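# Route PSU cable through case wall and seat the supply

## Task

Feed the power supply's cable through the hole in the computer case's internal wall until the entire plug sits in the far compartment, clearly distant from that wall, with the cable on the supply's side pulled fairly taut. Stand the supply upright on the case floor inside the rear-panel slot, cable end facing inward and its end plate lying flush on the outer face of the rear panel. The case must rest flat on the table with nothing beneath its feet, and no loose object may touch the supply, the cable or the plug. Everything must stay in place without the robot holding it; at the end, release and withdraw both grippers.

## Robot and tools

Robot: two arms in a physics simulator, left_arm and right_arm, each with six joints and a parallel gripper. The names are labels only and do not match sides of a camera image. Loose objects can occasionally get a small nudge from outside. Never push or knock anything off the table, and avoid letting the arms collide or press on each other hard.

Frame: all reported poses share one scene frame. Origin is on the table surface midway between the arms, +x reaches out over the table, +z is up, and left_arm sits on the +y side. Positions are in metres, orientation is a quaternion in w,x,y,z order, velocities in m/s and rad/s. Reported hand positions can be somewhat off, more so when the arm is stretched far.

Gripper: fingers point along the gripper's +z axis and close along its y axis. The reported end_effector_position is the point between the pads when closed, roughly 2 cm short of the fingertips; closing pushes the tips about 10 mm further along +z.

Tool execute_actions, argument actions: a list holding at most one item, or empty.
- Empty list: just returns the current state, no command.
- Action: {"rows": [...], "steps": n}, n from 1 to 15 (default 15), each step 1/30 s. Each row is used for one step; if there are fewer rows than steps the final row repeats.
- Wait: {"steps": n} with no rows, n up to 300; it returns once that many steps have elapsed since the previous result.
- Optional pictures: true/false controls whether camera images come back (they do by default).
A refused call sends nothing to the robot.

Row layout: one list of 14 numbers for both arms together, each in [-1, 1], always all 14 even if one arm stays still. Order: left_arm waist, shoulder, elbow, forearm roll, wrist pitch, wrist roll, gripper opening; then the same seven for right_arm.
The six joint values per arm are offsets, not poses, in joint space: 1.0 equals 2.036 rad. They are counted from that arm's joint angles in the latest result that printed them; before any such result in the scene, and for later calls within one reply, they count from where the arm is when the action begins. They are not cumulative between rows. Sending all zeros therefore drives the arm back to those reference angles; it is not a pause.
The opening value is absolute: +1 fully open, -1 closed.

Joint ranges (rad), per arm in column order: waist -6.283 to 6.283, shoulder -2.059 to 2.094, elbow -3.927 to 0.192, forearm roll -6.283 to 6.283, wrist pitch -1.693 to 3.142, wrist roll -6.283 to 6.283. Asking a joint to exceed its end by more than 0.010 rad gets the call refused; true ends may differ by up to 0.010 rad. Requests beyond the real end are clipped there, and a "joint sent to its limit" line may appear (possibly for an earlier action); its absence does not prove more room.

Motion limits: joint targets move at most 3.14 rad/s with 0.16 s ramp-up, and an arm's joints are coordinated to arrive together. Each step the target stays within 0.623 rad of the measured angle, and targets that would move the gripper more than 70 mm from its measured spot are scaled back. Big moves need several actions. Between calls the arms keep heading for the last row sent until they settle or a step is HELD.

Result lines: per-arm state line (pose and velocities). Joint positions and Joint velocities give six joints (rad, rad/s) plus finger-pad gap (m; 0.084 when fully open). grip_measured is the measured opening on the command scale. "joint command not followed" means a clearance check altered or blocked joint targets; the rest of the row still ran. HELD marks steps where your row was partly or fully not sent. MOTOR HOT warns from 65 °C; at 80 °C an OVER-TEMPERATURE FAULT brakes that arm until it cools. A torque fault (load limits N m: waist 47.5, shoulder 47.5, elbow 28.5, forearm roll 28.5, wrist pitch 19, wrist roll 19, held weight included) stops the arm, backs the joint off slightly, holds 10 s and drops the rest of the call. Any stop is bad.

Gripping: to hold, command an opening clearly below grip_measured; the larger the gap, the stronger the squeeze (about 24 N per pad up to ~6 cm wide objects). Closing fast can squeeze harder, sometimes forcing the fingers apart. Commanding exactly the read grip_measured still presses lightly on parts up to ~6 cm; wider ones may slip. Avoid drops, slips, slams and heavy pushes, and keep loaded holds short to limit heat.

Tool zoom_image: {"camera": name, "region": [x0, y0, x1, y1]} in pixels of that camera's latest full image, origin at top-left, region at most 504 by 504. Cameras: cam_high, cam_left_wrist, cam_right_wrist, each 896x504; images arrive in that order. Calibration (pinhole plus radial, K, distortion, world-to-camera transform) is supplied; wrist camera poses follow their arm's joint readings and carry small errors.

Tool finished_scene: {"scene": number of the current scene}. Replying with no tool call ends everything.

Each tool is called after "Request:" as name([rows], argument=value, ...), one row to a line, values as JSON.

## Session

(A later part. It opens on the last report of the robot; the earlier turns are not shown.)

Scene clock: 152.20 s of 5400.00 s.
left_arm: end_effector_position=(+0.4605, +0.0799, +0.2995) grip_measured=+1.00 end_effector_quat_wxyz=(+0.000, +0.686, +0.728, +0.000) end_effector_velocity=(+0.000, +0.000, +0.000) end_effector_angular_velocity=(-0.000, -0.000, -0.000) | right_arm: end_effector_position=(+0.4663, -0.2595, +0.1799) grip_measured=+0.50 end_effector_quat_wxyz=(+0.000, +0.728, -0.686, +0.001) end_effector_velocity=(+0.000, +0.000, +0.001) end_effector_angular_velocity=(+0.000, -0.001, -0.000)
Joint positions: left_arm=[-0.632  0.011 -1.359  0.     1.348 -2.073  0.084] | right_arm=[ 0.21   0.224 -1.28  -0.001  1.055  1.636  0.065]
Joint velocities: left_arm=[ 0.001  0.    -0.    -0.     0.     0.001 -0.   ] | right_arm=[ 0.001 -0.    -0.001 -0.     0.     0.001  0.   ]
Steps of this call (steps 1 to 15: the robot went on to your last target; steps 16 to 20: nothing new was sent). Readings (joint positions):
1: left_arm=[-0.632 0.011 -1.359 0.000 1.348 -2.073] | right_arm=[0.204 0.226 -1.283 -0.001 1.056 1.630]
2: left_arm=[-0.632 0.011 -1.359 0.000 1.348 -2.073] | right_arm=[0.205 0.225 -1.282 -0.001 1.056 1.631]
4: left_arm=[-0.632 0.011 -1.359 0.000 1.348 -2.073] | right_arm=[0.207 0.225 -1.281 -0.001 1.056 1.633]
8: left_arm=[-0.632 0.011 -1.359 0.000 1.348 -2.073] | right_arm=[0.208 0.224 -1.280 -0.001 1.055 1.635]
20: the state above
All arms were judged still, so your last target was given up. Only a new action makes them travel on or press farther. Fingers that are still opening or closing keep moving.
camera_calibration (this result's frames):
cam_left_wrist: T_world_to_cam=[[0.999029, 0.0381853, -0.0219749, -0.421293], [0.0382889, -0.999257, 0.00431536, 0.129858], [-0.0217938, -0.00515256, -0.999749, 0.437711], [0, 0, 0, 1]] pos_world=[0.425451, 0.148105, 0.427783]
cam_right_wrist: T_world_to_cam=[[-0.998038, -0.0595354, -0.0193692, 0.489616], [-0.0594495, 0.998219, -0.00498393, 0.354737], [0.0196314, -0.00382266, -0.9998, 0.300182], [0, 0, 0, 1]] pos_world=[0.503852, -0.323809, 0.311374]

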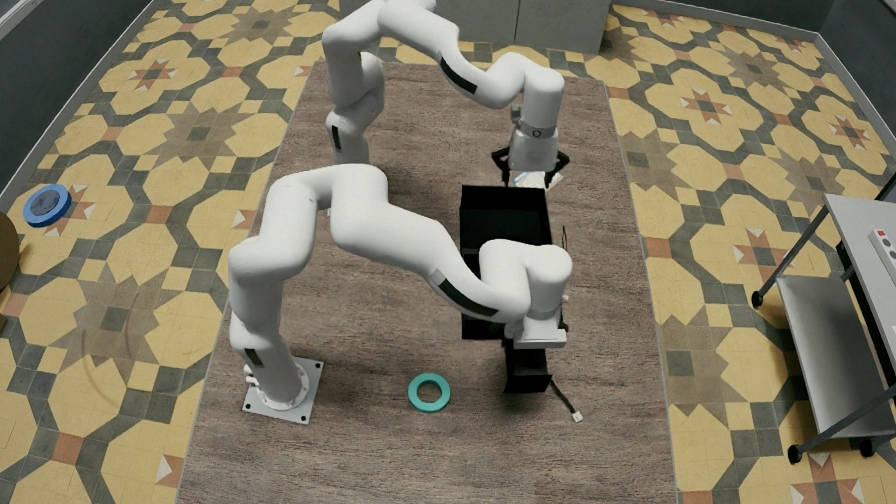

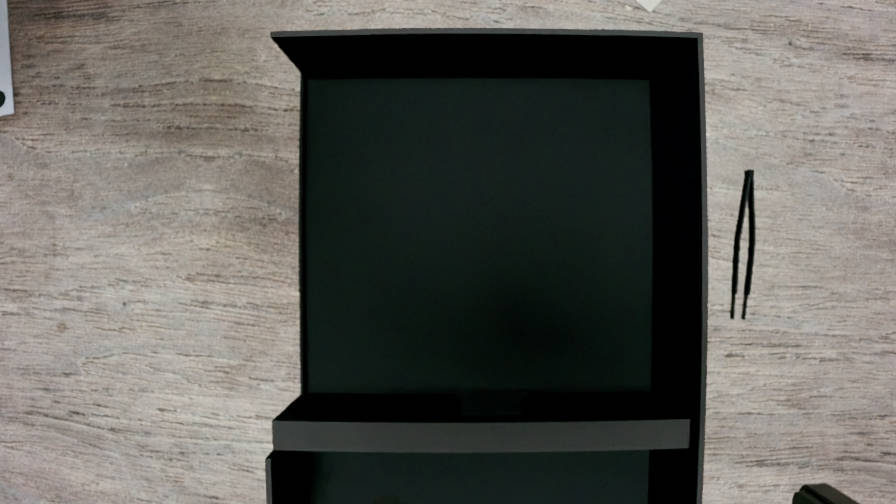

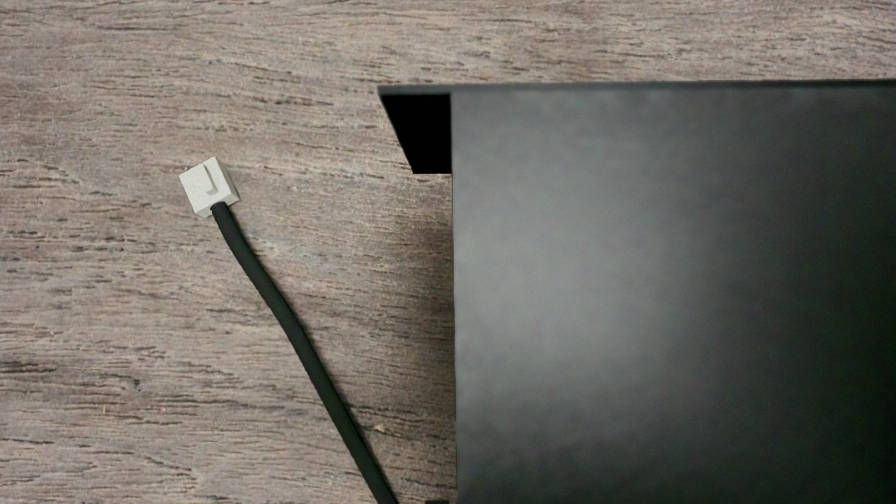

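Request:
execute_actions([
  {"rows": [[0,0,0,0,0,0,1,0,0.0985,0.0628,0,-0.1608,0,-1]], "steps": 15},
], pictures=false)

Request:
execute_actions([
  {"steps": 20},
])

Scene clock: 155.17 s of 5400.00 s.
left_arm: end_effector_position=(+0.4605, +0.0799, +0.2995) grip_measured=+1.00 end_effector_quat_wxyz=(+0.000, +0.686, +0.728, +0.000) end_effector_velocity=(+0.000, +0.000, +0.001) end_effector_angular_velocity=(-0.001, -0.001, +0.000) | right_arm: end_effector_position=(+0.4663, -0.2594, +0.0550) grip_measured=+0.50 end_effector_quat_wxyz=(+0.001, +0.728, -0.685, -0.001) end_effector_velocity=(+0.086, +0.014, +0.024) end_effector_angular_velocity=(+0.031, -0.282, +0.016)
Joint positions: left_arm=[-0.632  0.011 -1.359  0.     1.348 -2.073  0.084] | right_arm=[ 0.21   0.413 -1.158 -0.001  0.748  1.636  0.065]
Joint velocities: left_arm=[ 0.001 -0.    -0.001 -0.     0.     0.001  0.   ] | right_arm=[ 0.008  0.039 -0.069 -0.006 -0.254 -0.004 -0.002]
Steps of this call (steps 1 to 74: nothing new was sent; steps 75 to 89: all 15 steps of this action). Readings (joint positions):
75: left_arm=[-0.632 0.011 -1.359 0.000 1.348 -2.073] | right_arm=[0.210 0.224 -1.280 -0.001 1.055 1.636]
76: left_arm=[-0.632 0.011 -1.359 0.000 1.348 -2.073] | right_arm=[0.210 0.225 -1.279 -0.001 1.051 1.636]
78: left_arm=[-0.632 0.011 -1.359 0.000 1.348 -2.073] | right_arm=[0.210 0.245 -1.269 -0.001 1.009 1.636]
82: left_arm=[-0.632 0.011 -1.359 0.000 1.348 -2.073] | right_arm=[0.210 0.327 -1.213 -0.001 0.889 1.636]
89: the state above

Scene clock: 155.83 s of 5400.00 s.
left_arm: end_effector_position=(+0.4605, +0.0799, +0.2995) grip_measured=+1.00 end_effector_quat_wxyz=(+0.000, +0.686, +0.728, +0.000) end_effector_velocity=(+0.000, -0.000, +0.000) end_effector_angular_velocity=(-0.000, -0.000, +0.000) | right_arm: end_effector_position=(+0.4687, -0.2589, +0.0516) grip_measured=+0.51 end_effector_quat_wxyz=(-0.003, +0.728, -0.685, +0.003) end_effector_velocity=(-0.005, -0.001, -0.007) end_effector_angular_velocity=(-0.002, +0.017, -0.000)
Joint positions: left_arm=[-0.632  0.011 -1.359  0.     1.348 -2.073  0.084] | right_arm=[ 0.21   0.421 -1.155 -0.001  0.726  1.636  0.065]
Joint velocities: left_arm=[-0.     0.    -0.     0.    -0.    -0.001 -0.   ] | right_arm=[-0.     0.009  0.007 -0.     0.001 -0.     0.003]
Steps of this call (steps 1 to 20: the robot went on to your last target). Readings (joint positions):
1: left_arm=[-0.632 0.011 -1.359 0.000 1.348 -2.073] | right_arm=[0.210 0.415 -1.159 -0.001 0.741 1.636]
2: left_arm=[-0.632 0.011 -1.359 0.000 1.348 -2.073] | right_arm=[0.210 0.417 -1.159 -0.001 0.736 1.636]
4: left_arm=[-0.632 0.011 -1.359 0.000 1.348 -2.073] | right_arm=[0.210 0.418 -1.159 -0.001 0.731 1.636]
8: left_arm=[-0.632 0.011 -1.359 0.000 1.348 -2.073] | right_arm=[0.210 0.419 -1.158 -0.001 0.728 1.636]
20: the state above
camera_calibration (this result's frames):
cam_left_wrist: T_world_to_cam=[[0.999029, 0.0381852, -0.0219747, -0.421293], [0.0382888, -0.999257, 0.00431542, 0.129858], [-0.0217936, -0.00515261, -0.999749, 0.437711], [0, 0, 0, 1]] pos_world=[0.425451, 0.148104, 0.427783]
cam_right_wrist: T_world_to_cam=[[-0.997836, -0.0601155, -0.0266389, 0.489691], [-0.0600243, 0.998188, -0.00421222, 0.353872], [0.0268438, -0.00260412, -0.999636, 0.168768], [0, 0, 0, 1]] pos_world=[0.505342, -0.323353, 0.183242]

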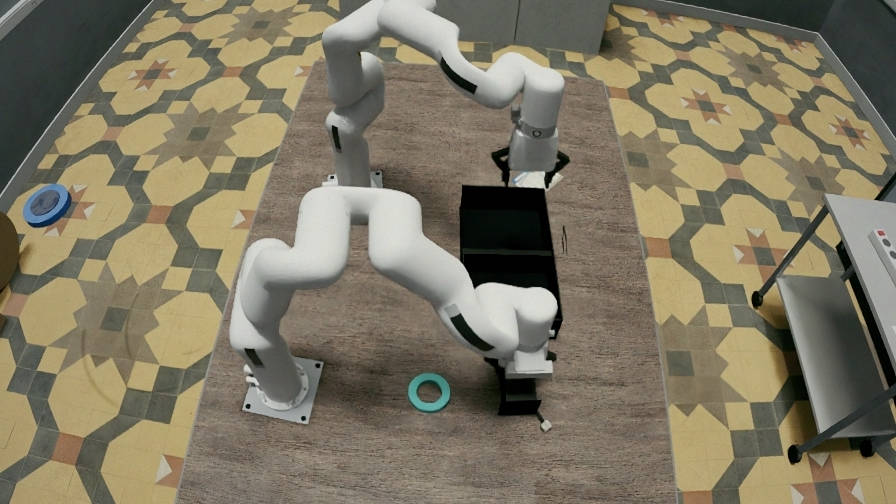

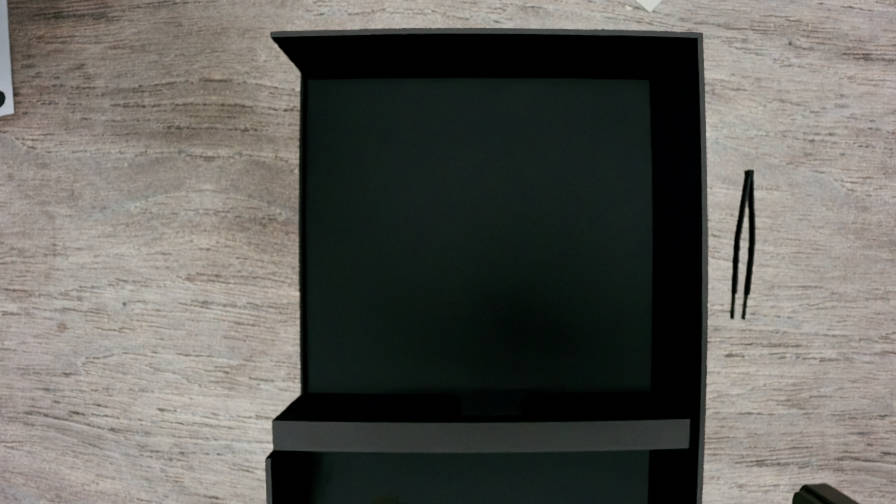

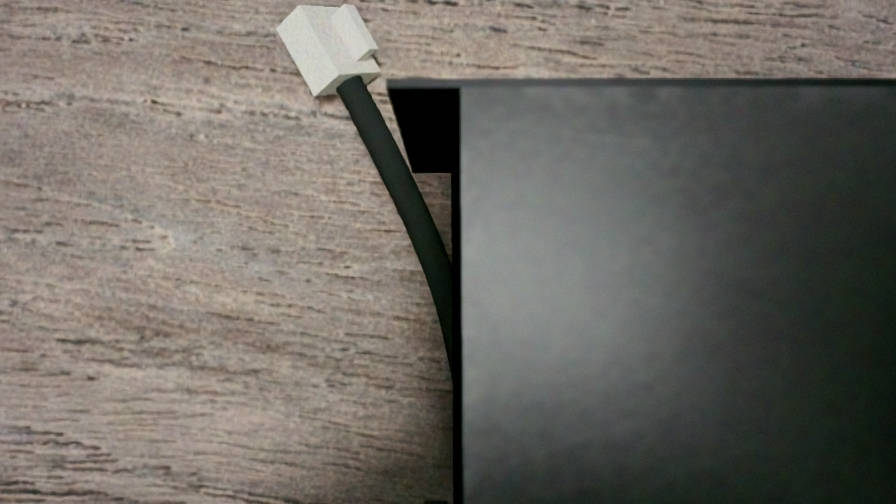

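Request:
execute_actions([
  {"rows": [[0.172,0,0,0,0,0,1,0,-0.0842,-0.3912,0,0.4793,0,-1]], "steps": 15},
], pictures=false)

Request:
execute_actions([
  {"steps": 45},
])

Scene clock: 162.83 s of 5400.00 s.
left_arm: end_effector_position=(+0.5032, +0.2260, +0.2995) grip_measured=+1.00 end_effector_quat_wxyz=(-0.000, +0.563, +0.827, +0.000) end_effector_velocity=(+0.024, +0.191, +0.001) end_effector_angular_velocity=(+0.001, -0.001, +0.396) | right_arm: end_effector_position=(+0.5127, -0.2544, +0.1791) grip_measured=+0.49 end_effector_quat_wxyz=(-0.012, +0.727, -0.686, +0.010) end_effector_velocity=(+0.059, +0.008, +0.362) end_effector_angular_velocity=(+0.008, -0.077, +0.003)
Joint positions: left_arm=[-0.316  0.011 -1.359  0.001  1.348 -2.073  0.084] | right_arm=[ 0.209  0.359 -1.459 -0.001  1.068  1.636  0.065]
Joint velocities: left_arm=[ 0.397 -0.002 -0.     0.001  0.001  0.    -0.   ] | right_arm=[ 0.002 -0.175 -0.792 -0.001  0.89  -0.001  0.   ]
Steps of this call (steps 1 to 15: the robot went on to your last target; steps 16 to 90: nothing new was sent; then 3.50 s passed at rest; steps 91 to 105: all 15 steps of this action). Readings (joint positions):
91: left_arm=[-0.632 0.011 -1.359 0.000 1.348 -2.073] | right_arm=[0.210 0.424 -1.152 -0.001 0.728 1.636]
92: left_arm=[-0.629 0.011 -1.359 0.000 1.348 -2.073] | right_arm=[0.210 0.424 -1.155 -0.001 0.733 1.636]
94: left_arm=[-0.594 0.011 -1.359 -0.000 1.348 -2.073] | right_arm=[0.209 0.422 -1.179 -0.001 0.775 1.636]
98: left_arm=[-0.482 0.011 -1.359 0.000 1.348 -2.073] | right_arm=[0.208 0.400 -1.278 -0.001 0.881 1.636]
105: the state above

Scene clock: 164.33 s of 5400.00 s.
left_arm: end_effector_position=(+0.5051, +0.2424, +0.2995) grip_measured=+1.00 end_effector_quat_wxyz=(+0.000, +0.548, +0.836, +0.000) end_effector_velocity=(+0.000, -0.000, +0.001) end_effector_angular_velocity=(-0.000, -0.002, -0.003) | right_arm: end_effector_position=(+0.4662, -0.2594, +0.3996) grip_measured=+0.49 end_effector_quat_wxyz=(+0.000, +0.728, -0.686, +0.000) end_effector_velocity=(-0.000, -0.000, -0.001) end_effector_angular_velocity=(-0.000, +0.002, -0.000)
Joint positions: left_arm=[-0.282  0.011 -1.359  0.     1.348 -2.073  0.084] | right_arm=[ 0.21   0.25  -1.952 -0.001  1.702  1.636  0.065]
Joint velocities: left_arm=[-0.    -0.    -0.001 -0.    -0.     0.003 -0.   ] | right_arm=[-0.     0.001  0.001  0.     0.    -0.    -0.   ]
Steps of this call (steps 1 to 45: the robot went on to your last target). Readings (joint positions):
1: left_arm=[-0.305 0.010 -1.359 0.001 1.348 -2.073] | right_arm=[0.209 0.353 -1.485 -0.001 1.098 1.636]
2: left_arm=[-0.298 0.010 -1.359 0.001 1.348 -2.073] | right_arm=[0.209 0.348 -1.512 -0.001 1.131 1.636]
4: left_arm=[-0.291 0.010 -1.359 0.000 1.348 -2.073] | right_arm=[0.209 0.336 -1.564 -0.001 1.199 1.636]
8: left_arm=[-0.285 0.011 -1.359 0.000 1.348 -2.073] | right_arm=[0.209 0.312 -1.670 -0.001 1.337 1.636]
45: the state above
All arms were judged still, so your last target was given up. Only a new action makes them travel on or press farther. Fingers that are still opening or closing keep moving.
camera_calibration (this result's frames):
cam_left_wrist: T_world_to_cam=[[0.925316, 0.37856, -0.0219746, -0.517255], [0.378735, -0.925495, 0.00431545, 0.100733], [-0.0187037, -0.0123157, -0.999749, 0.439695], [0, 0, 0, 1]] pos_world=[0.448697, 0.294455, 0.427783]
cam_right_wrist: T_world_to_cam=[[-0.998062, -0.0593734, -0.0186317, 0.493476], [-0.0592895, 0.998228, -0.00502604, 0.355629], [0.0188971, -0.00391164, -0.999814, 0.520131], [0, 0, 0, 1]] pos_world=[0.503776, -0.323665, 0.531016]

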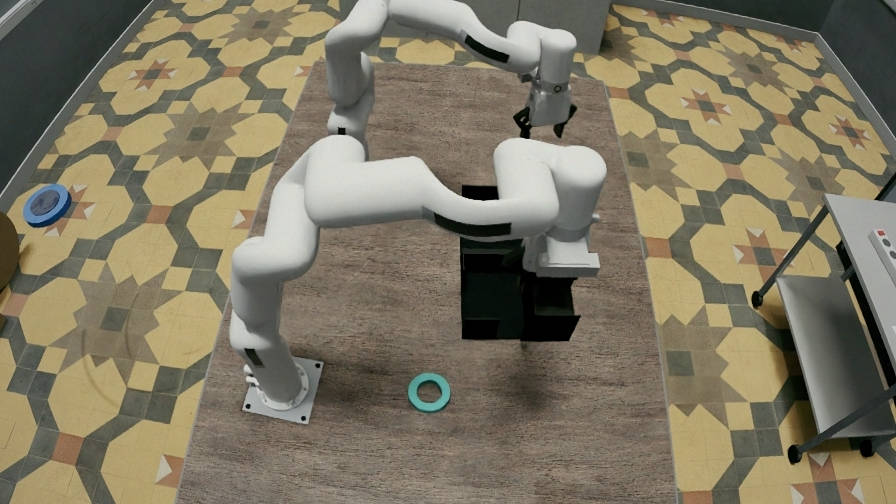

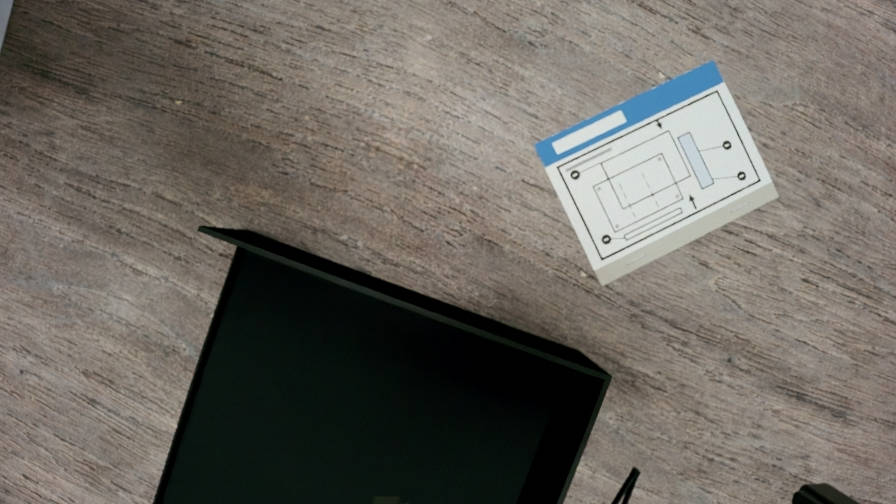

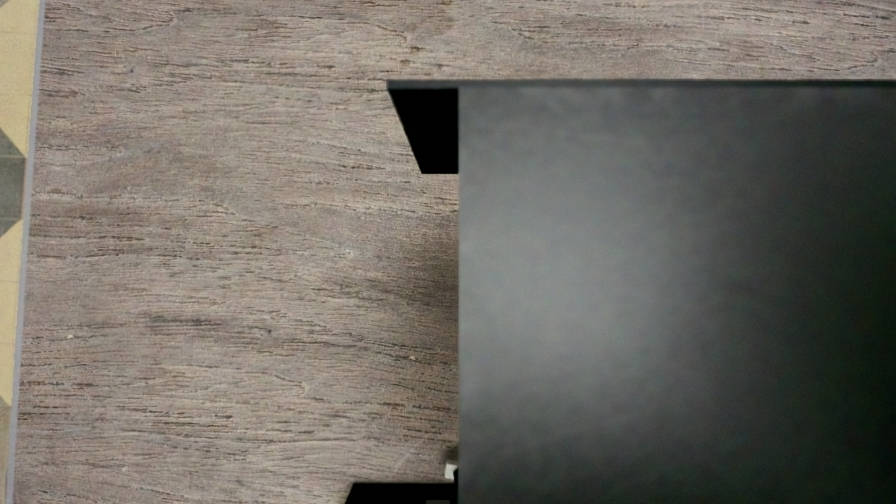

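Request:
execute_actions([
  {"rows": [[0,0,0,0,0,0,1,0.0327,-0.3145,0.3012,0,0.0134,0.0327,-1]], "steps": 15},
], pictures=false)

Request:
execute_actions([
  {"steps": 30},
])

Scene clock: 172.57 s of 5400.00 s.
left_arm: end_effector_position=(+0.5051, +0.2424, +0.2995) grip_measured=+1.00 end_effector_quat_wxyz=(+0.000, +0.548, +0.836, +0.000) end_effector_velocity=(+0.000, -0.000, +0.000) end_effector_angular_velocity=(-0.000, -0.000, +0.001) | right_arm: end_effector_position=(+0.3250, -0.2572, +0.4335) grip_measured=+0.49 end_effector_quat_wxyz=(-0.000, +0.728, -0.686, +0.001) end_effector_velocity=(-0.353, -0.014, +0.001) end_effector_angular_velocity=(+0.000, -0.004, -0.001)
Joint positions: left_arm=[-0.282  0.011 -1.359  0.     1.348 -2.073  0.084] | right_arm=[ 0.261 -0.236 -1.487 -0.001  1.723  1.686  0.065]
Joint velocities: left_arm=[-0.    -0.    -0.    -0.     0.    -0.001  0.   ] | right_arm=[ 0.122 -1.191  1.135 -0.     0.052  0.123  0.   ]
Steps of this call (steps 1 to 232: nothing new was sent; steps 233 to 247: all 15 steps of this action). Readings (joint positions):
233: left_arm=[-0.282 0.011 -1.359 0.000 1.348 -2.073] | right_arm=[0.210 0.249 -1.952 -0.001 1.702 1.636]
234: left_arm=[-0.282 0.011 -1.359 0.000 1.348 -2.073] | right_arm=[0.210 0.246 -1.947 -0.001 1.702 1.636]
236: left_arm=[-0.282 0.011 -1.359 0.000 1.348 -2.073] | right_arm=[0.214 0.209 -1.904 -0.001 1.702 1.641]
240: left_arm=[-0.282 0.011 -1.359 0.000 1.348 -2.073] | right_arm=[0.232 0.042 -1.753 -0.001 1.711 1.657]
247: the state above

Scene clock: 173.57 s of 5400.00 s.
left_arm: end_effector_position=(+0.5051, +0.2424, +0.2995) grip_measured=+1.00 end_effector_quat_wxyz=(+0.000, +0.548, +0.836, +0.000) end_effector_velocity=(+0.000, +0.000, +0.000) end_effector_angular_velocity=(-0.000, -0.001, +0.000) | right_arm: end_effector_position=(+0.2796, -0.2598, +0.4295) grip_measured=+0.49 end_effector_quat_wxyz=(+0.000, +0.728, -0.686, +0.000) end_effector_velocity=(-0.000, -0.000, -0.000) end_effector_angular_velocity=(+0.000, +0.001, +0.001)
Joint positions: left_arm=[-0.282  0.011 -1.359  0.     1.348 -2.073  0.084] | right_arm=[ 0.277 -0.39  -1.339 -0.001  1.729  1.702  0.065]
Joint velocities: left_arm=[ 0.    -0.    -0.    -0.    -0.001 -0.    -0.   ] | right_arm=[-0.    -0.001  0.002  0.     0.    -0.001  0.   ]
Steps of this call (steps 1 to 30: the robot went on to your last target). Readings (joint positions):
1: left_arm=[-0.282 0.011 -1.359 0.000 1.348 -2.073] | right_arm=[0.265 -0.275 -1.451 -0.001 1.725 1.690]
2: left_arm=[-0.282 0.011 -1.359 0.000 1.348 -2.073] | right_arm=[0.268 -0.309 -1.419 -0.001 1.727 1.693]
4: left_arm=[-0.282 0.011 -1.359 0.000 1.348 -2.073] | right_arm=[0.273 -0.352 -1.379 -0.001 1.729 1.698]
8: left_arm=[-0.282 0.011 -1.359 0.000 1.348 -2.073] | right_arm=[0.275 -0.380 -1.348 -0.001 1.729 1.701]
30: the state above
All arms were judged still, so your last target was given up. Only a new action makes them travel on or press farther. Fingers that are still opening or closing keep moving.
camera_calibration (this result's frames):
cam_left_wrist: T_world_to_cam=[[0.925316, 0.378559, -0.0219748, -0.517255], [0.378735, -0.925495, 0.00431555, 0.100733], [-0.0187039, -0.0123159, -0.999749, 0.439695], [0, 0, 0, 1]] pos_world=[0.448697, 0.294455, 0.427783]
cam_right_wrist: T_world_to_cam=[[-0.998066, -0.0593379, -0.0185297, 0.307784], [-0.0592543, 0.99823, -0.0050296, 0.345101], [0.0187953, -0.00392191, -0.999816, 0.553537], [0, 0, 0, 1]] pos_world=[0.317233, -0.324056, 0.560874]

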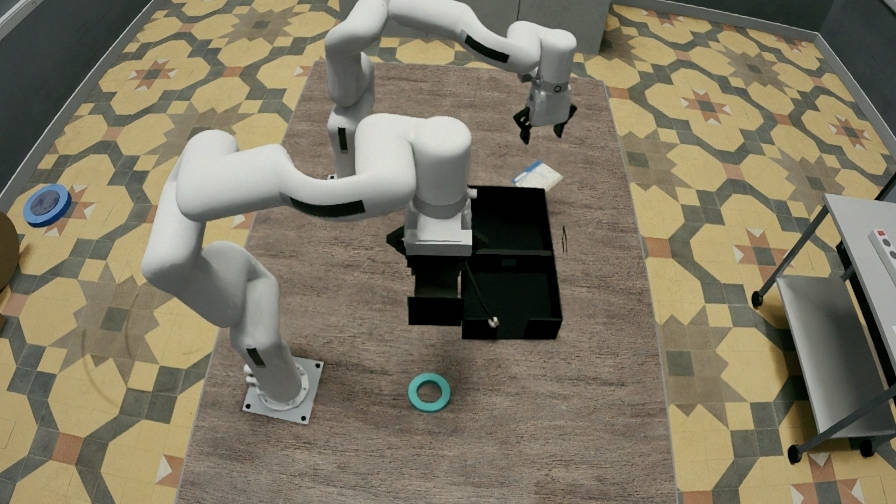

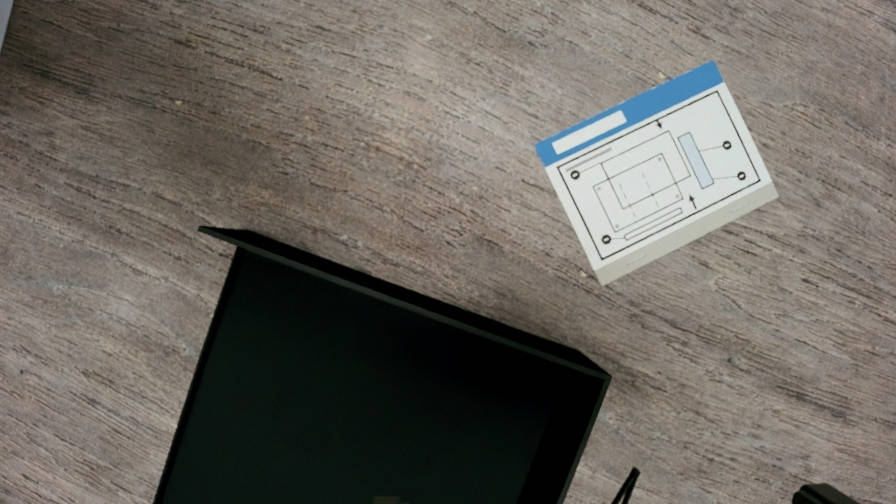

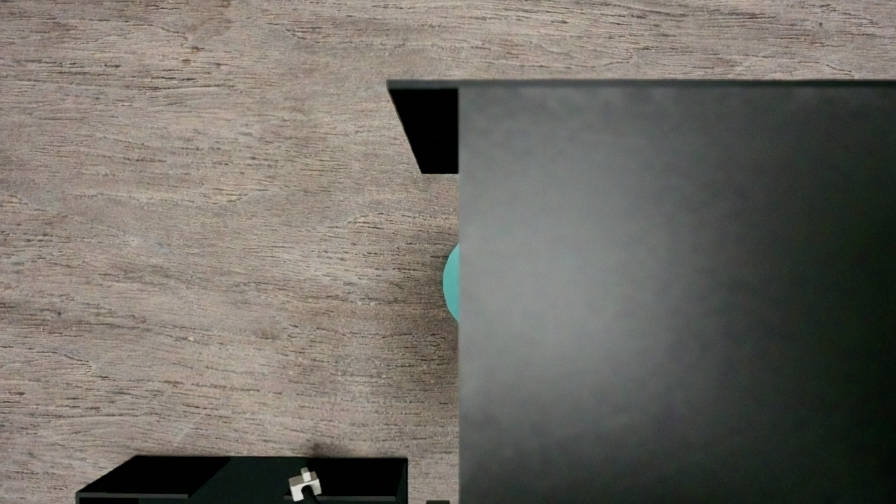

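Request:
execute_actions([
  {"rows": [[0,0,0,0,0,0,1,0.1528,0.0668,-0.0588,0,-0.008,0.1532,-1]], "steps": 15},
], pictures=false)

Request:
execute_actions([
  {"steps": 30},
])

Scene clock: 176.37 s of 5400.00 s.
left_arm: end_effector_position=(+0.5051, +0.2424, +0.2995) grip_measured=+1.00 end_effector_quat_wxyz=(+0.000, +0.548, +0.836, +0.000) end_effector_velocity=(+0.000, -0.000, +0.000) end_effector_angular_velocity=(+0.000, -0.000, +0.000) | right_arm: end_effector_position=(+0.2802, -0.1449, +0.4293) grip_measured=+0.49 end_effector_quat_wxyz=(+0.001, +0.728, -0.685, +0.000) end_effector_velocity=(-0.005, +0.044, +0.006) end_effector_angular_velocity=(-0.004, -0.019, -0.032)
Joint positions: left_arm=[-0.282  0.011 -1.359  0.     1.348 -2.073  0.084] | right_arm=[ 0.575 -0.26  -1.453 -0.     1.714  2.     0.065]
Joint velocities: left_arm=[-0.     0.    -0.     0.     0.    -0.001 -0.   ] | right_arm=[ 0.116  0.048 -0.06  -0.013 -0.003  0.145 -0.   ]
Steps of this call (steps 1 to 69: nothing new was sent; steps 70 to 84: all 15 steps of this action). Readings (joint positions):
70: left_arm=[-0.282 0.011 -1.359 0.000 1.348 -2.073] | right_arm=[0.277 -0.390 -1.339 -0.001 1.729 1.702]
71: left_arm=[-0.282 0.011 -1.359 0.000 1.348 -2.073] | right_arm=[0.280 -0.389 -1.340 -0.001 1.729 1.707]
73: left_arm=[-0.282 0.011 -1.359 0.000 1.348 -2.073] | right_arm=[0.317 -0.373 -1.356 -0.003 1.728 1.748]
77: left_arm=[-0.282 0.011 -1.359 0.000 1.348 -2.073] | right_arm=[0.453 -0.313 -1.406 -0.000 1.720 1.878]
84: the state above

Scene clock: 177.37 s of 5400.00 s.
left_arm: end_effector_position=(+0.5051, +0.2424, +0.2995) grip_measured=+1.00 end_effector_quat_wxyz=(+0.000, +0.548, +0.836, +0.000) end_effector_velocity=(-0.000, -0.000, -0.000) end_effector_angular_velocity=(+0.000, +0.001, -0.000) | right_arm: end_effector_position=(+0.2795, -0.1400, +0.4295) grip_measured=+0.49 end_effector_quat_wxyz=(+0.000, +0.728, -0.686, +0.000) end_effector_velocity=(+0.000, +0.000, +0.000) end_effector_angular_velocity=(+0.001, -0.001, +0.001)
Joint positions: left_arm=[-0.282  0.011 -1.359  0.     1.348 -2.073  0.084] | right_arm=[ 0.588 -0.254 -1.458 -0.001  1.713  2.014  0.065]
Joint velocities: left_arm=[-0.001 -0.     0.001 -0.     0.    -0.001  0.   ] | right_arm=[ 0.    -0.    -0.001  0.001 -0.    -0.001 -0.   ]
Steps of this call (steps 1 to 30: the robot went on to your last target). Readings (joint positions):
1: left_arm=[-0.282 0.011 -1.359 0.000 1.348 -2.073] | right_arm=[0.578 -0.259 -1.455 -0.001 1.714 2.004]
2: left_arm=[-0.282 0.011 -1.359 0.000 1.348 -2.073] | right_arm=[0.581 -0.258 -1.456 -0.001 1.714 2.007]
4: left_arm=[-0.282 0.011 -1.359 0.000 1.348 -2.073] | right_arm=[0.583 -0.256 -1.457 -0.001 1.713 2.010]
8: left_arm=[-0.282 0.011 -1.359 0.000 1.348 -2.073] | right_arm=[0.586 -0.255 -1.458 -0.001 1.713 2.013]
30: the state above
All arms were judged still, so your last target was given up. Only a new action makes them travel on or press farther. Fingers that are still opening or closing keep moving.
camera_calibration (this result's frames):
cam_left_wrist: T_world_to_cam=[[0.925316, 0.378559, -0.0219748, -0.517255], [0.378735, -0.925495, 0.00431568, 0.100733], [-0.0187039, -0.012316, -0.999749, 0.439695], [0, 0, 0, 1]] pos_world=[0.448697, 0.294455, 0.427783]
cam_right_wrist: T_world_to_cam=[[-0.998108, -0.0585462, -0.0187559, 0.315011], [-0.0584616, 0.998277, -0.00502852, 0.225323], [0.019018, -0.00392251, -0.999811, 0.553957], [0, 0, 0, 1]] pos_world=[0.317052, -0.204319, 0.560894]

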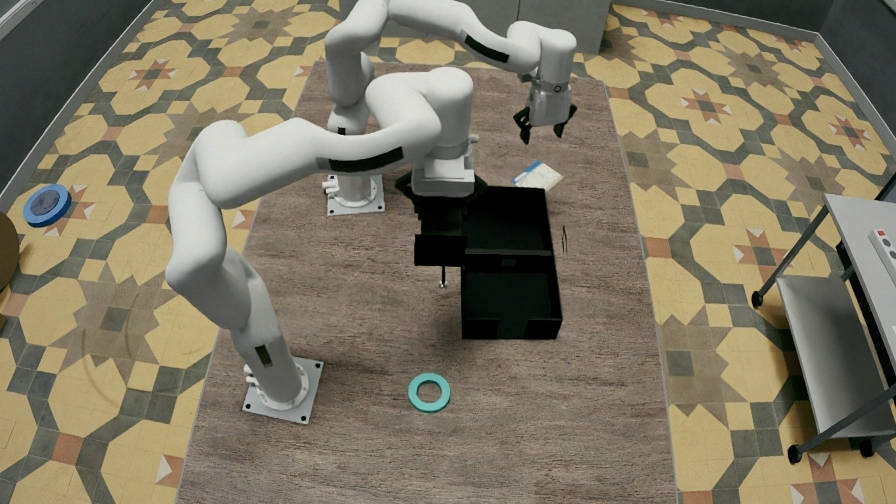

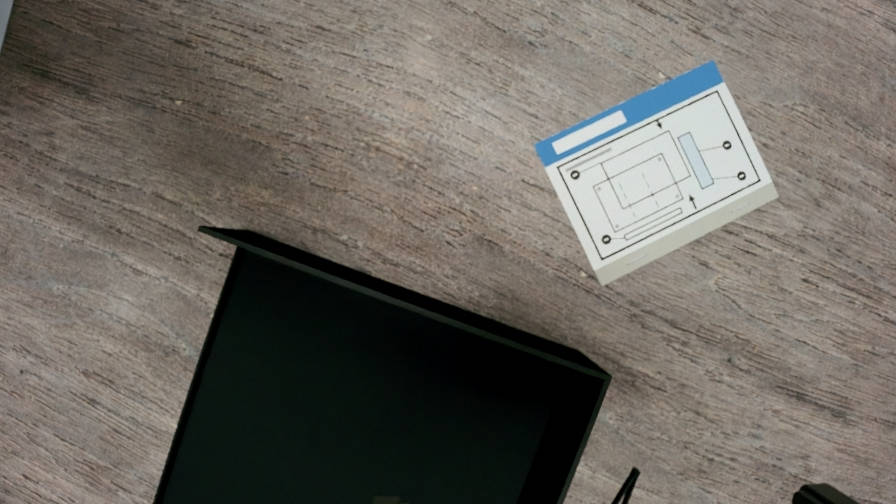

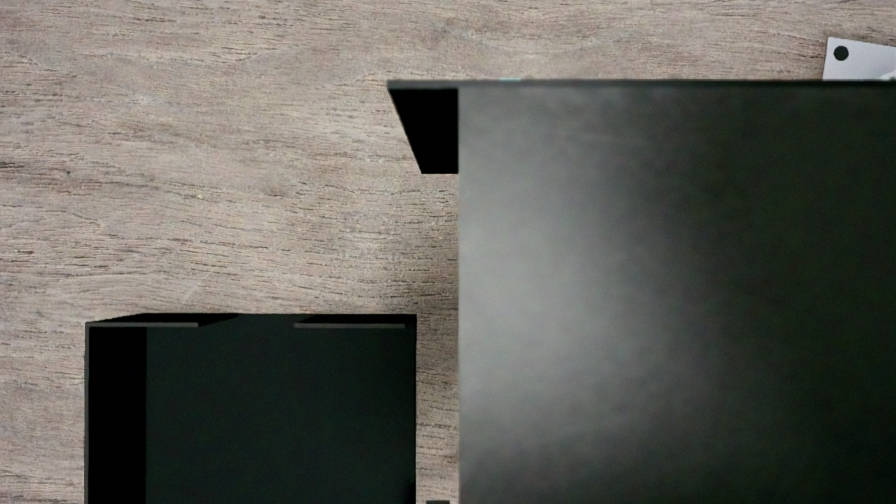

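Request:
execute_actions([
  {"rows": [[0,0,0,0,0,0,1,-0.0594,-0.0351,0.0314,0,0.0032,-0.0594,-1]], "steps": 15},
], pictures=false)

Request:
execute_actions([
  {"steps": 20},
], pictures=false)

Request:
execute_actions([
  {"rows": [[0,0,0,0,0,0,1,-0.0302,0.16,-0.1861,0,0.0263,-0.0302,-1]], "steps": 15},
], pictures=false)

Request:
execute_actions([
  {"steps": 25},
])

Scene clock: 185.20 s of 5400.00 s.
left_arm: end_effector_position=(+0.5051, +0.2424, +0.2995) grip_measured=+1.00 end_effector_quat_wxyz=(+0.000, +0.548, +0.836, +0.000) end_effector_velocity=(+0.000, +0.000, +0.000) end_effector_angular_velocity=(+0.000, -0.001, +0.001) | right_arm: end_effector_position=(+0.2796, -0.1890, +0.4297) grip_measured=+0.49 end_effector_quat_wxyz=(-0.000, +0.728, -0.686, +0.000) end_effector_velocity=(+0.000, -0.006, +0.002) end_effector_angular_velocity=(+0.002, -0.005, +0.003)
Joint positions: left_arm=[-0.282  0.011 -1.359  0.     1.348 -2.073  0.084] | right_arm=[ 0.469 -0.325 -1.395 -0.001  1.719  1.895  0.065]
Joint velocities: left_arm=[ 0.    -0.    -0.     0.    -0.    -0.001 -0.   ] | right_arm=[-0.015 -0.01   0.005 -0.    -0.001 -0.018 -0.   ]
Steps of this call (steps 1 to 220: nothing new was sent; steps 221 to 235: all 15 steps of this action). Readings (joint positions):
221: left_arm=[-0.282 0.011 -1.359 0.000 1.348 -2.073] | right_arm=[0.588 -0.255 -1.458 -0.001 1.713 2.014]
222: left_arm=[-0.282 0.011 -1.359 0.000 1.348 -2.073] | right_arm=[0.584 -0.256 -1.456 -0.000 1.713 2.009]
224: left_arm=[-0.282 0.011 -1.359 0.000 1.348 -2.073] | right_arm=[0.552 -0.276 -1.437 0.001 1.714 1.974]
228: left_arm=[-0.282 0.011 -1.359 0.000 1.348 -2.073] | right_arm=[0.484 -0.316 -1.406 -0.002 1.719 1.914]
235: the state above

Scene clock: 185.87 s of 5400.00 s.
left_arm: end_effector_position=(+0.5051, +0.2424, +0.2995) grip_measured=+1.00 end_effector_quat_wxyz=(+0.000, +0.548, +0.836, +0.000) end_effector_velocity=(+0.000, +0.000, -0.000) end_effector_angular_velocity=(-0.000, -0.000, +0.001) | right_arm: end_effector_position=(+0.2796, -0.1899, +0.4299) grip_measured=+0.49 end_effector_quat_wxyz=(-0.000, +0.728, -0.686, +0.001) end_effector_velocity=(+0.000, -0.000, -0.000) end_effector_angular_velocity=(-0.000, +0.000, +0.000)
Joint positions: left_arm=[-0.282  0.011 -1.359  0.     1.348 -2.073  0.084] | right_arm=[ 0.467 -0.326 -1.394 -0.001  1.719  1.893  0.065]
Joint velocities: left_arm=[ 0.001 -0.     0.    -0.    -0.     0.    -0.   ] | right_arm=[-0.  0. -0. -0.  0. -0. -0.]
Steps of this call (steps 1 to 15: the robot went on to your last target; steps 16 to 20: nothing new was sent). Readings (joint positions):
1: left_arm=[-0.282 0.011 -1.359 0.000 1.348 -2.073] | right_arm=[0.468 -0.325 -1.395 -0.001 1.719 1.894]
2: left_arm=[-0.282 0.011 -1.359 0.000 1.348 -2.073] | right_arm=[0.468 -0.325 -1.395 -0.001 1.719 1.894]
4: left_arm=[-0.282 0.011 -1.359 0.000 1.348 -2.073] | right_arm=[0.468 -0.325 -1.395 -0.001 1.719 1.894]
8: left_arm=[-0.282 0.011 -1.359 0.000 1.348 -2.073] | right_arm=[0.467 -0.326 -1.394 -0.001 1.719 1.893]
20: the state above
All arms were judged still, so your last target was given up. Only a new action makes them travel on or press farther. Fingers that are still opening or closing keep moving.

Scene clock: 186.37 s of 5400.00 s.
left_arm: end_effector_position=(+0.5051, +0.2424, +0.2995) grip_measured=+1.00 end_effector_quat_wxyz=(+0.000, +0.548, +0.836, +0.000) end_effector_velocity=(+0.000, -0.001, +0.000) end_effector_angular_velocity=(-0.000, -0.001, -0.002) | right_arm: end_effector_position=(+0.3665, -0.1837, +0.4441) grip_measured=+0.49 end_effector_quat_wxyz=(+0.001, +0.728, -0.686, +0.000) end_effector_velocity=(+0.023, +0.002, +0.024) end_effector_angular_velocity=(+0.017, -0.045, +0.006)
Joint positions: left_arm=[-0.282  0.011 -1.359  0.     1.348 -2.073  0.084] | right_arm=[ 0.407 -0.01  -1.76  -0.001  1.771  1.834  0.065]
Joint velocities: left_arm=[-0.001 -0.    -0.    -0.    -0.     0.001 -0.   ] | right_arm=[-0.014  0.075 -0.149  0.002  0.026 -0.02   0.   ]
Steps of this call (steps 1 to 15: all 15 steps of this action). Readings (joint positions):
1: left_arm=[-0.282 0.011 -1.359 0.000 1.348 -2.073] | right_arm=[0.467 -0.326 -1.395 -0.001 1.720 1.893]
2: left_arm=[-0.282 0.011 -1.359 0.000 1.348 -2.073] | right_arm=[0.466 -0.323 -1.399 -0.001 1.721 1.892]
4: left_arm=[-0.282 0.011 -1.359 0.000 1.348 -2.073] | right_arm=[0.460 -0.289 -1.440 -0.000 1.729 1.885]
8: left_arm=[-0.282 0.011 -1.359 0.000 1.348 -2.073] | right_arm=[0.429 -0.125 -1.630 -0.001 1.751 1.855]
15: the state above

Scene clock: 187.20 s of 5400.00 s.
left_arm: end_effector_position=(+0.5051, +0.2424, +0.2995) grip_measured=+1.00 end_effector_quat_wxyz=(+0.000, +0.548, +0.836, +0.000) end_effector_velocity=(+0.000, +0.001, -0.000) end_effector_angular_velocity=(-0.000, -0.000, +0.002) | right_arm: end_effector_position=(+0.3694, -0.1836, +0.4449) grip_measured=+0.49 end_effector_quat_wxyz=(+0.000, +0.728, -0.686, +0.000) end_effector_velocity=(-0.000, -0.000, -0.001) end_effector_angular_velocity=(-0.001, +0.001, -0.000)
Joint positions: left_arm=[-0.282  0.011 -1.359  0.     1.348 -2.073  0.084] | right_arm=[ 0.405 -0.    -1.773 -0.001  1.773  1.832  0.065]
Joint velocities: left_arm=[ 0.001  0.    -0.     0.    -0.001 -0.001  0.   ] | right_arm=[-0.     0.     0.001 -0.     0.     0.    -0.   ]
Steps of this call (steps 1 to 25: the robot went on to your last target). Readings (joint positions):
1: left_arm=[-0.282 0.011 -1.359 0.000 1.348 -2.073] | right_arm=[0.407 -0.008 -1.764 -0.001 1.772 1.833]
2: left_arm=[-0.282 0.011 -1.359 0.000 1.348 -2.073] | right_arm=[0.406 -0.006 -1.767 -0.001 1.772 1.833]
4: left_arm=[-0.282 0.011 -1.359 0.000 1.348 -2.073] | right_arm=[0.406 -0.004 -1.770 -0.001 1.773 1.832]
8: left_arm=[-0.282 0.011 -1.359 0.000 1.348 -2.073] | right_arm=[0.406 -0.002 -1.772 -0.001 1.773 1.832]
25: the state above
camera_calibration (this result's frames):
cam_left_wrist: T_world_to_cam=[[0.925316, 0.378559, -0.0219751, -0.517255], [0.378735, -0.925495, 0.00431572, 0.100733], [-0.0187041, -0.0123161, -0.999749, 0.439695], [0, 0, 0, 1]] pos_world=[0.448697, 0.294455, 0.427783]
cam_right_wrist: T_world_to_cam=[[-0.9981, -0.0585432, -0.0192174, 0.402625], [-0.0584604, 0.998278, -0.00484293, 0.274119], [0.0194678, -0.00371027, -0.999804, 0.567376], [0, 0, 0, 1]] pos_world=[0.40684, -0.24797, 0.576329]

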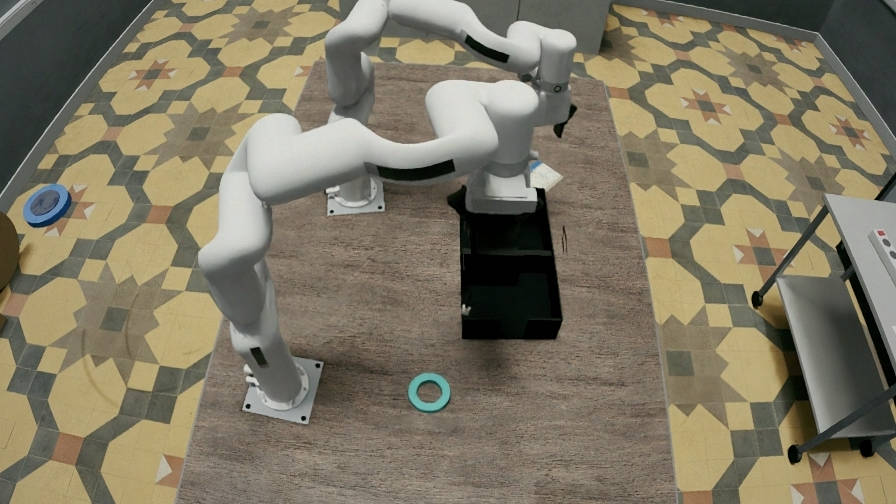

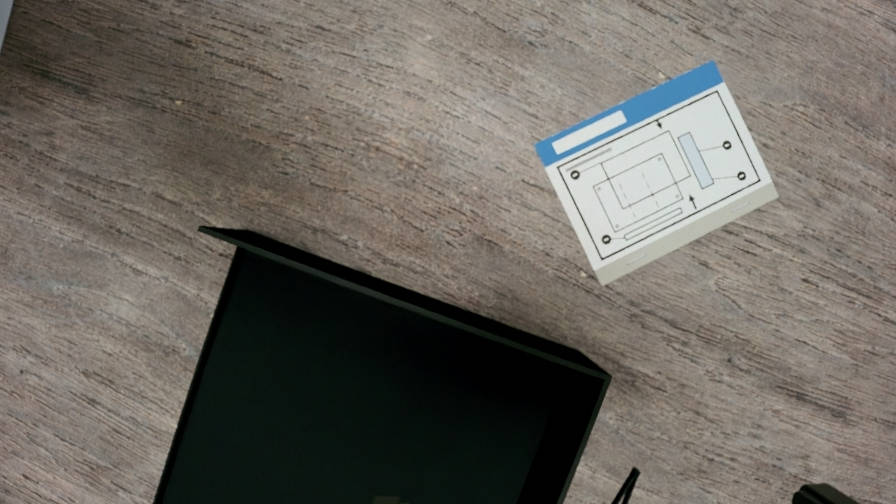

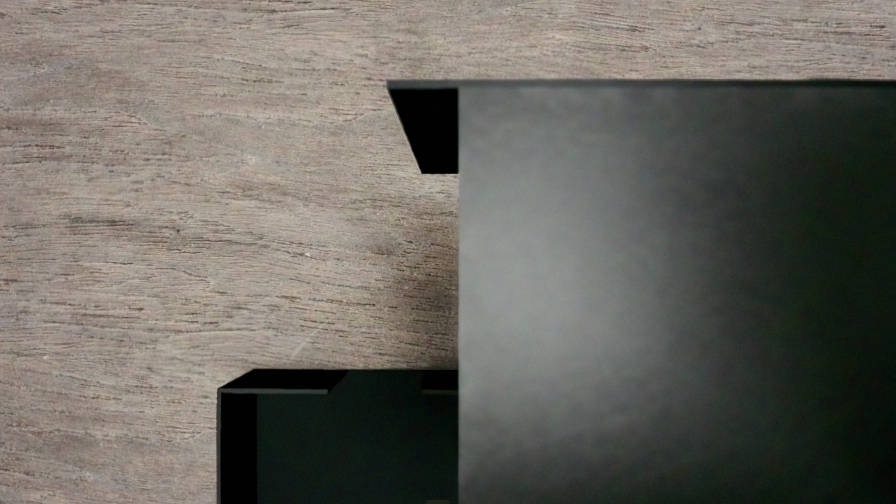

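Request:
execute_actions([
  {"rows": [[0,0,0,0,0,0,1,0.0304,0.2102,-0.2458,0,0.0356,0.0299,-1]], "steps": 15},
], pictures=false)

Request:
execute_actions([
  {"steps": 60},
])

Scene clock: 192.20 s of 5400.00 s.
left_arm: end_effector_position=(+0.5051, +0.2424, +0.2995) grip_measured=+1.00 end_effector_quat_wxyz=(+0.000, +0.548, +0.836, +0.000) end_effector_velocity=(+0.000, +0.000, +0.000) end_effector_angular_velocity=(-0.000, -0.001, +0.000) | right_arm: end_effector_position=(+0.4508, -0.1224, +0.4189) grip_measured=+0.49 end_effector_quat_wxyz=(+0.003, +0.728, -0.685, -0.001) end_effector_velocity=(+0.037, +0.028, +0.010) end_effector_angular_velocity=(+0.020, -0.064, -0.012)
Joint positions: left_arm=[-0.282  0.011 -1.359  0.     1.348 -2.073  0.084] | right_arm=[ 0.465  0.409 -2.243 -0.001  1.841  1.889  0.065]
Joint velocities: left_arm=[ 0.001  0.    -0.001 -0.    -0.     0.001  0.   ] | right_arm=[ 0.025  0.196 -0.315 -0.005  0.052  0.035  0.   ]
Steps of this call (steps 1 to 15: the robot went on to your last target; steps 16 to 135: nothing new was sent; steps 136 to 150: all 15 steps of this action). Readings (joint positions):
136: left_arm=[-0.282 0.011 -1.359 0.000 1.348 -2.073] | right_arm=[0.405 0.000 -1.773 -0.001 1.773 1.832]
137: left_arm=[-0.282 0.011 -1.359 0.000 1.348 -2.073] | right_arm=[0.406 0.003 -1.778 -0.001 1.774 1.832]
139: left_arm=[-0.282 0.011 -1.359 0.000 1.348 -2.073] | right_arm=[0.410 0.036 -1.821 -0.001 1.782 1.838]
143: left_arm=[-0.282 0.011 -1.359 0.000 1.348 -2.073] | right_arm=[0.436 0.210 -2.022 -0.001 1.808 1.862]
150: the state above

Scene clock: 194.20 s of 5400.00 s.
left_arm: end_effector_position=(+0.5051, +0.2424, +0.2995) grip_measured=+1.00 end_effector_quat_wxyz=(+0.000, +0.548, +0.836, +0.000) end_effector_velocity=(-0.000, -0.000, -0.001) end_effector_angular_velocity=(+0.000, +0.001, -0.001) | right_arm: end_effector_position=(+0.4544, -0.1195, +0.4199) grip_measured=+0.49 end_effector_quat_wxyz=(-0.000, +0.728, -0.686, +0.000) end_effector_velocity=(+0.000, +0.000, +0.000) end_effector_angular_velocity=(+0.000, -0.001, +0.000)
Joint positions: left_arm=[-0.282  0.011 -1.359  0.     1.348 -2.073  0.084] | right_arm=[ 0.467  0.428 -2.274 -0.001  1.846  1.892  0.065]
Joint velocities: left_arm=[-0.001  0.     0.001 -0.    -0.     0.001  0.   ] | right_arm=[-0.     0.    -0.001  0.    -0.    -0.     0.   ]
Steps of this call (steps 1 to 30: the robot went on to your last target; steps 31 to 60: nothing new was sent). Readings (joint positions):
1: left_arm=[-0.282 0.011 -1.359 0.000 1.348 -2.073] | right_arm=[0.465 0.414 -2.253 -0.001 1.843 1.890]
2: left_arm=[-0.282 0.011 -1.359 0.000 1.348 -2.073] | right_arm=[0.466 0.417 -2.259 -0.001 1.844 1.891]
4: left_arm=[-0.282 0.011 -1.359 0.000 1.348 -2.073] | right_arm=[0.466 0.420 -2.268 -0.001 1.845 1.892]
8: left_arm=[-0.282 0.011 -1.359 0.000 1.348 -2.073] | right_arm=[0.467 0.425 -2.272 -0.001 1.845 1.892]
60: the state above
All arms were judged still, so your last target was given up. Only a new action makes them travel on or press farther. Fingers that are still opening or closing keep moving.
camera_calibration (this result's frames):
cam_left_wrist: T_world_to_cam=[[0.925316, 0.378559, -0.0219753, -0.517255], [0.378735, -0.925495, 0.00431554, 0.100733], [-0.0187043, -0.0123161, -0.999749, 0.439695], [0, 0, 0, 1]] pos_world=[0.448697, 0.294455, 0.427783]
cam_right_wrist: T_world_to_cam=[[-0.998043, -0.0594967, -0.0192581, 0.490638], [-0.0594149, 0.998222, -0.00478914, 0.215383], [0.0195087, -0.00363555, -0.999803, 0.540908], [0, 0, 0, 1]] pos_world=[0.491923, -0.183842, 0.551281]

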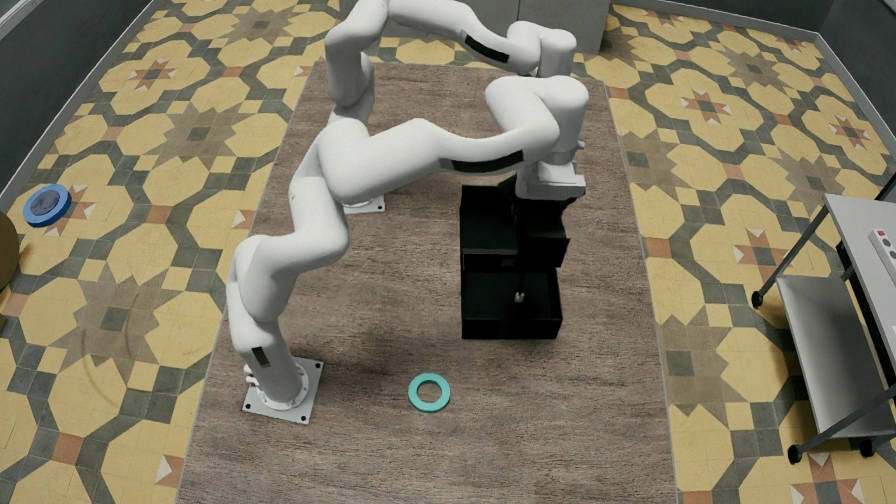

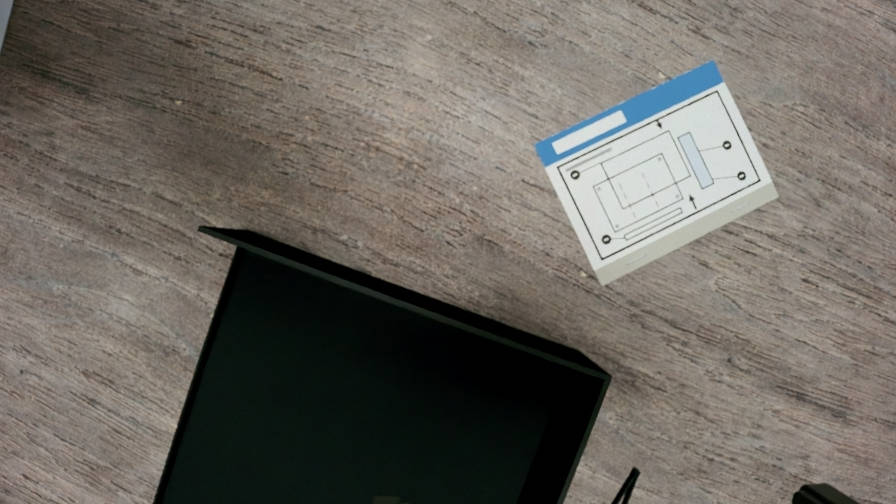

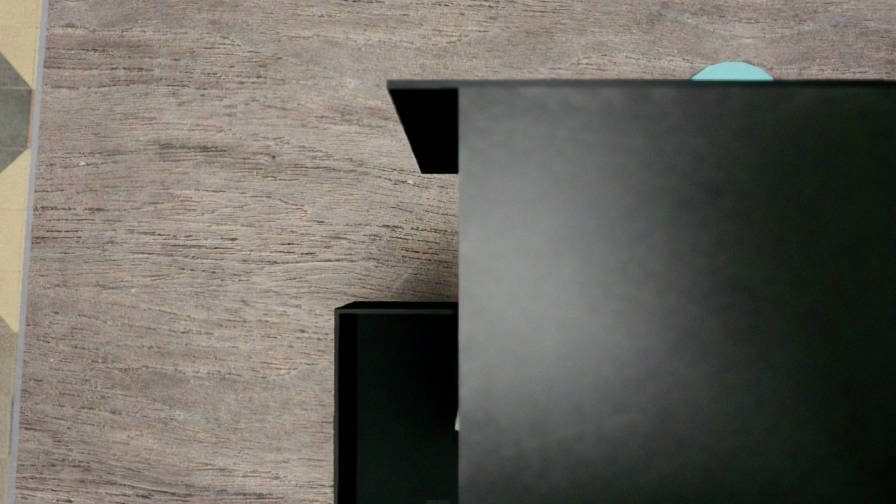

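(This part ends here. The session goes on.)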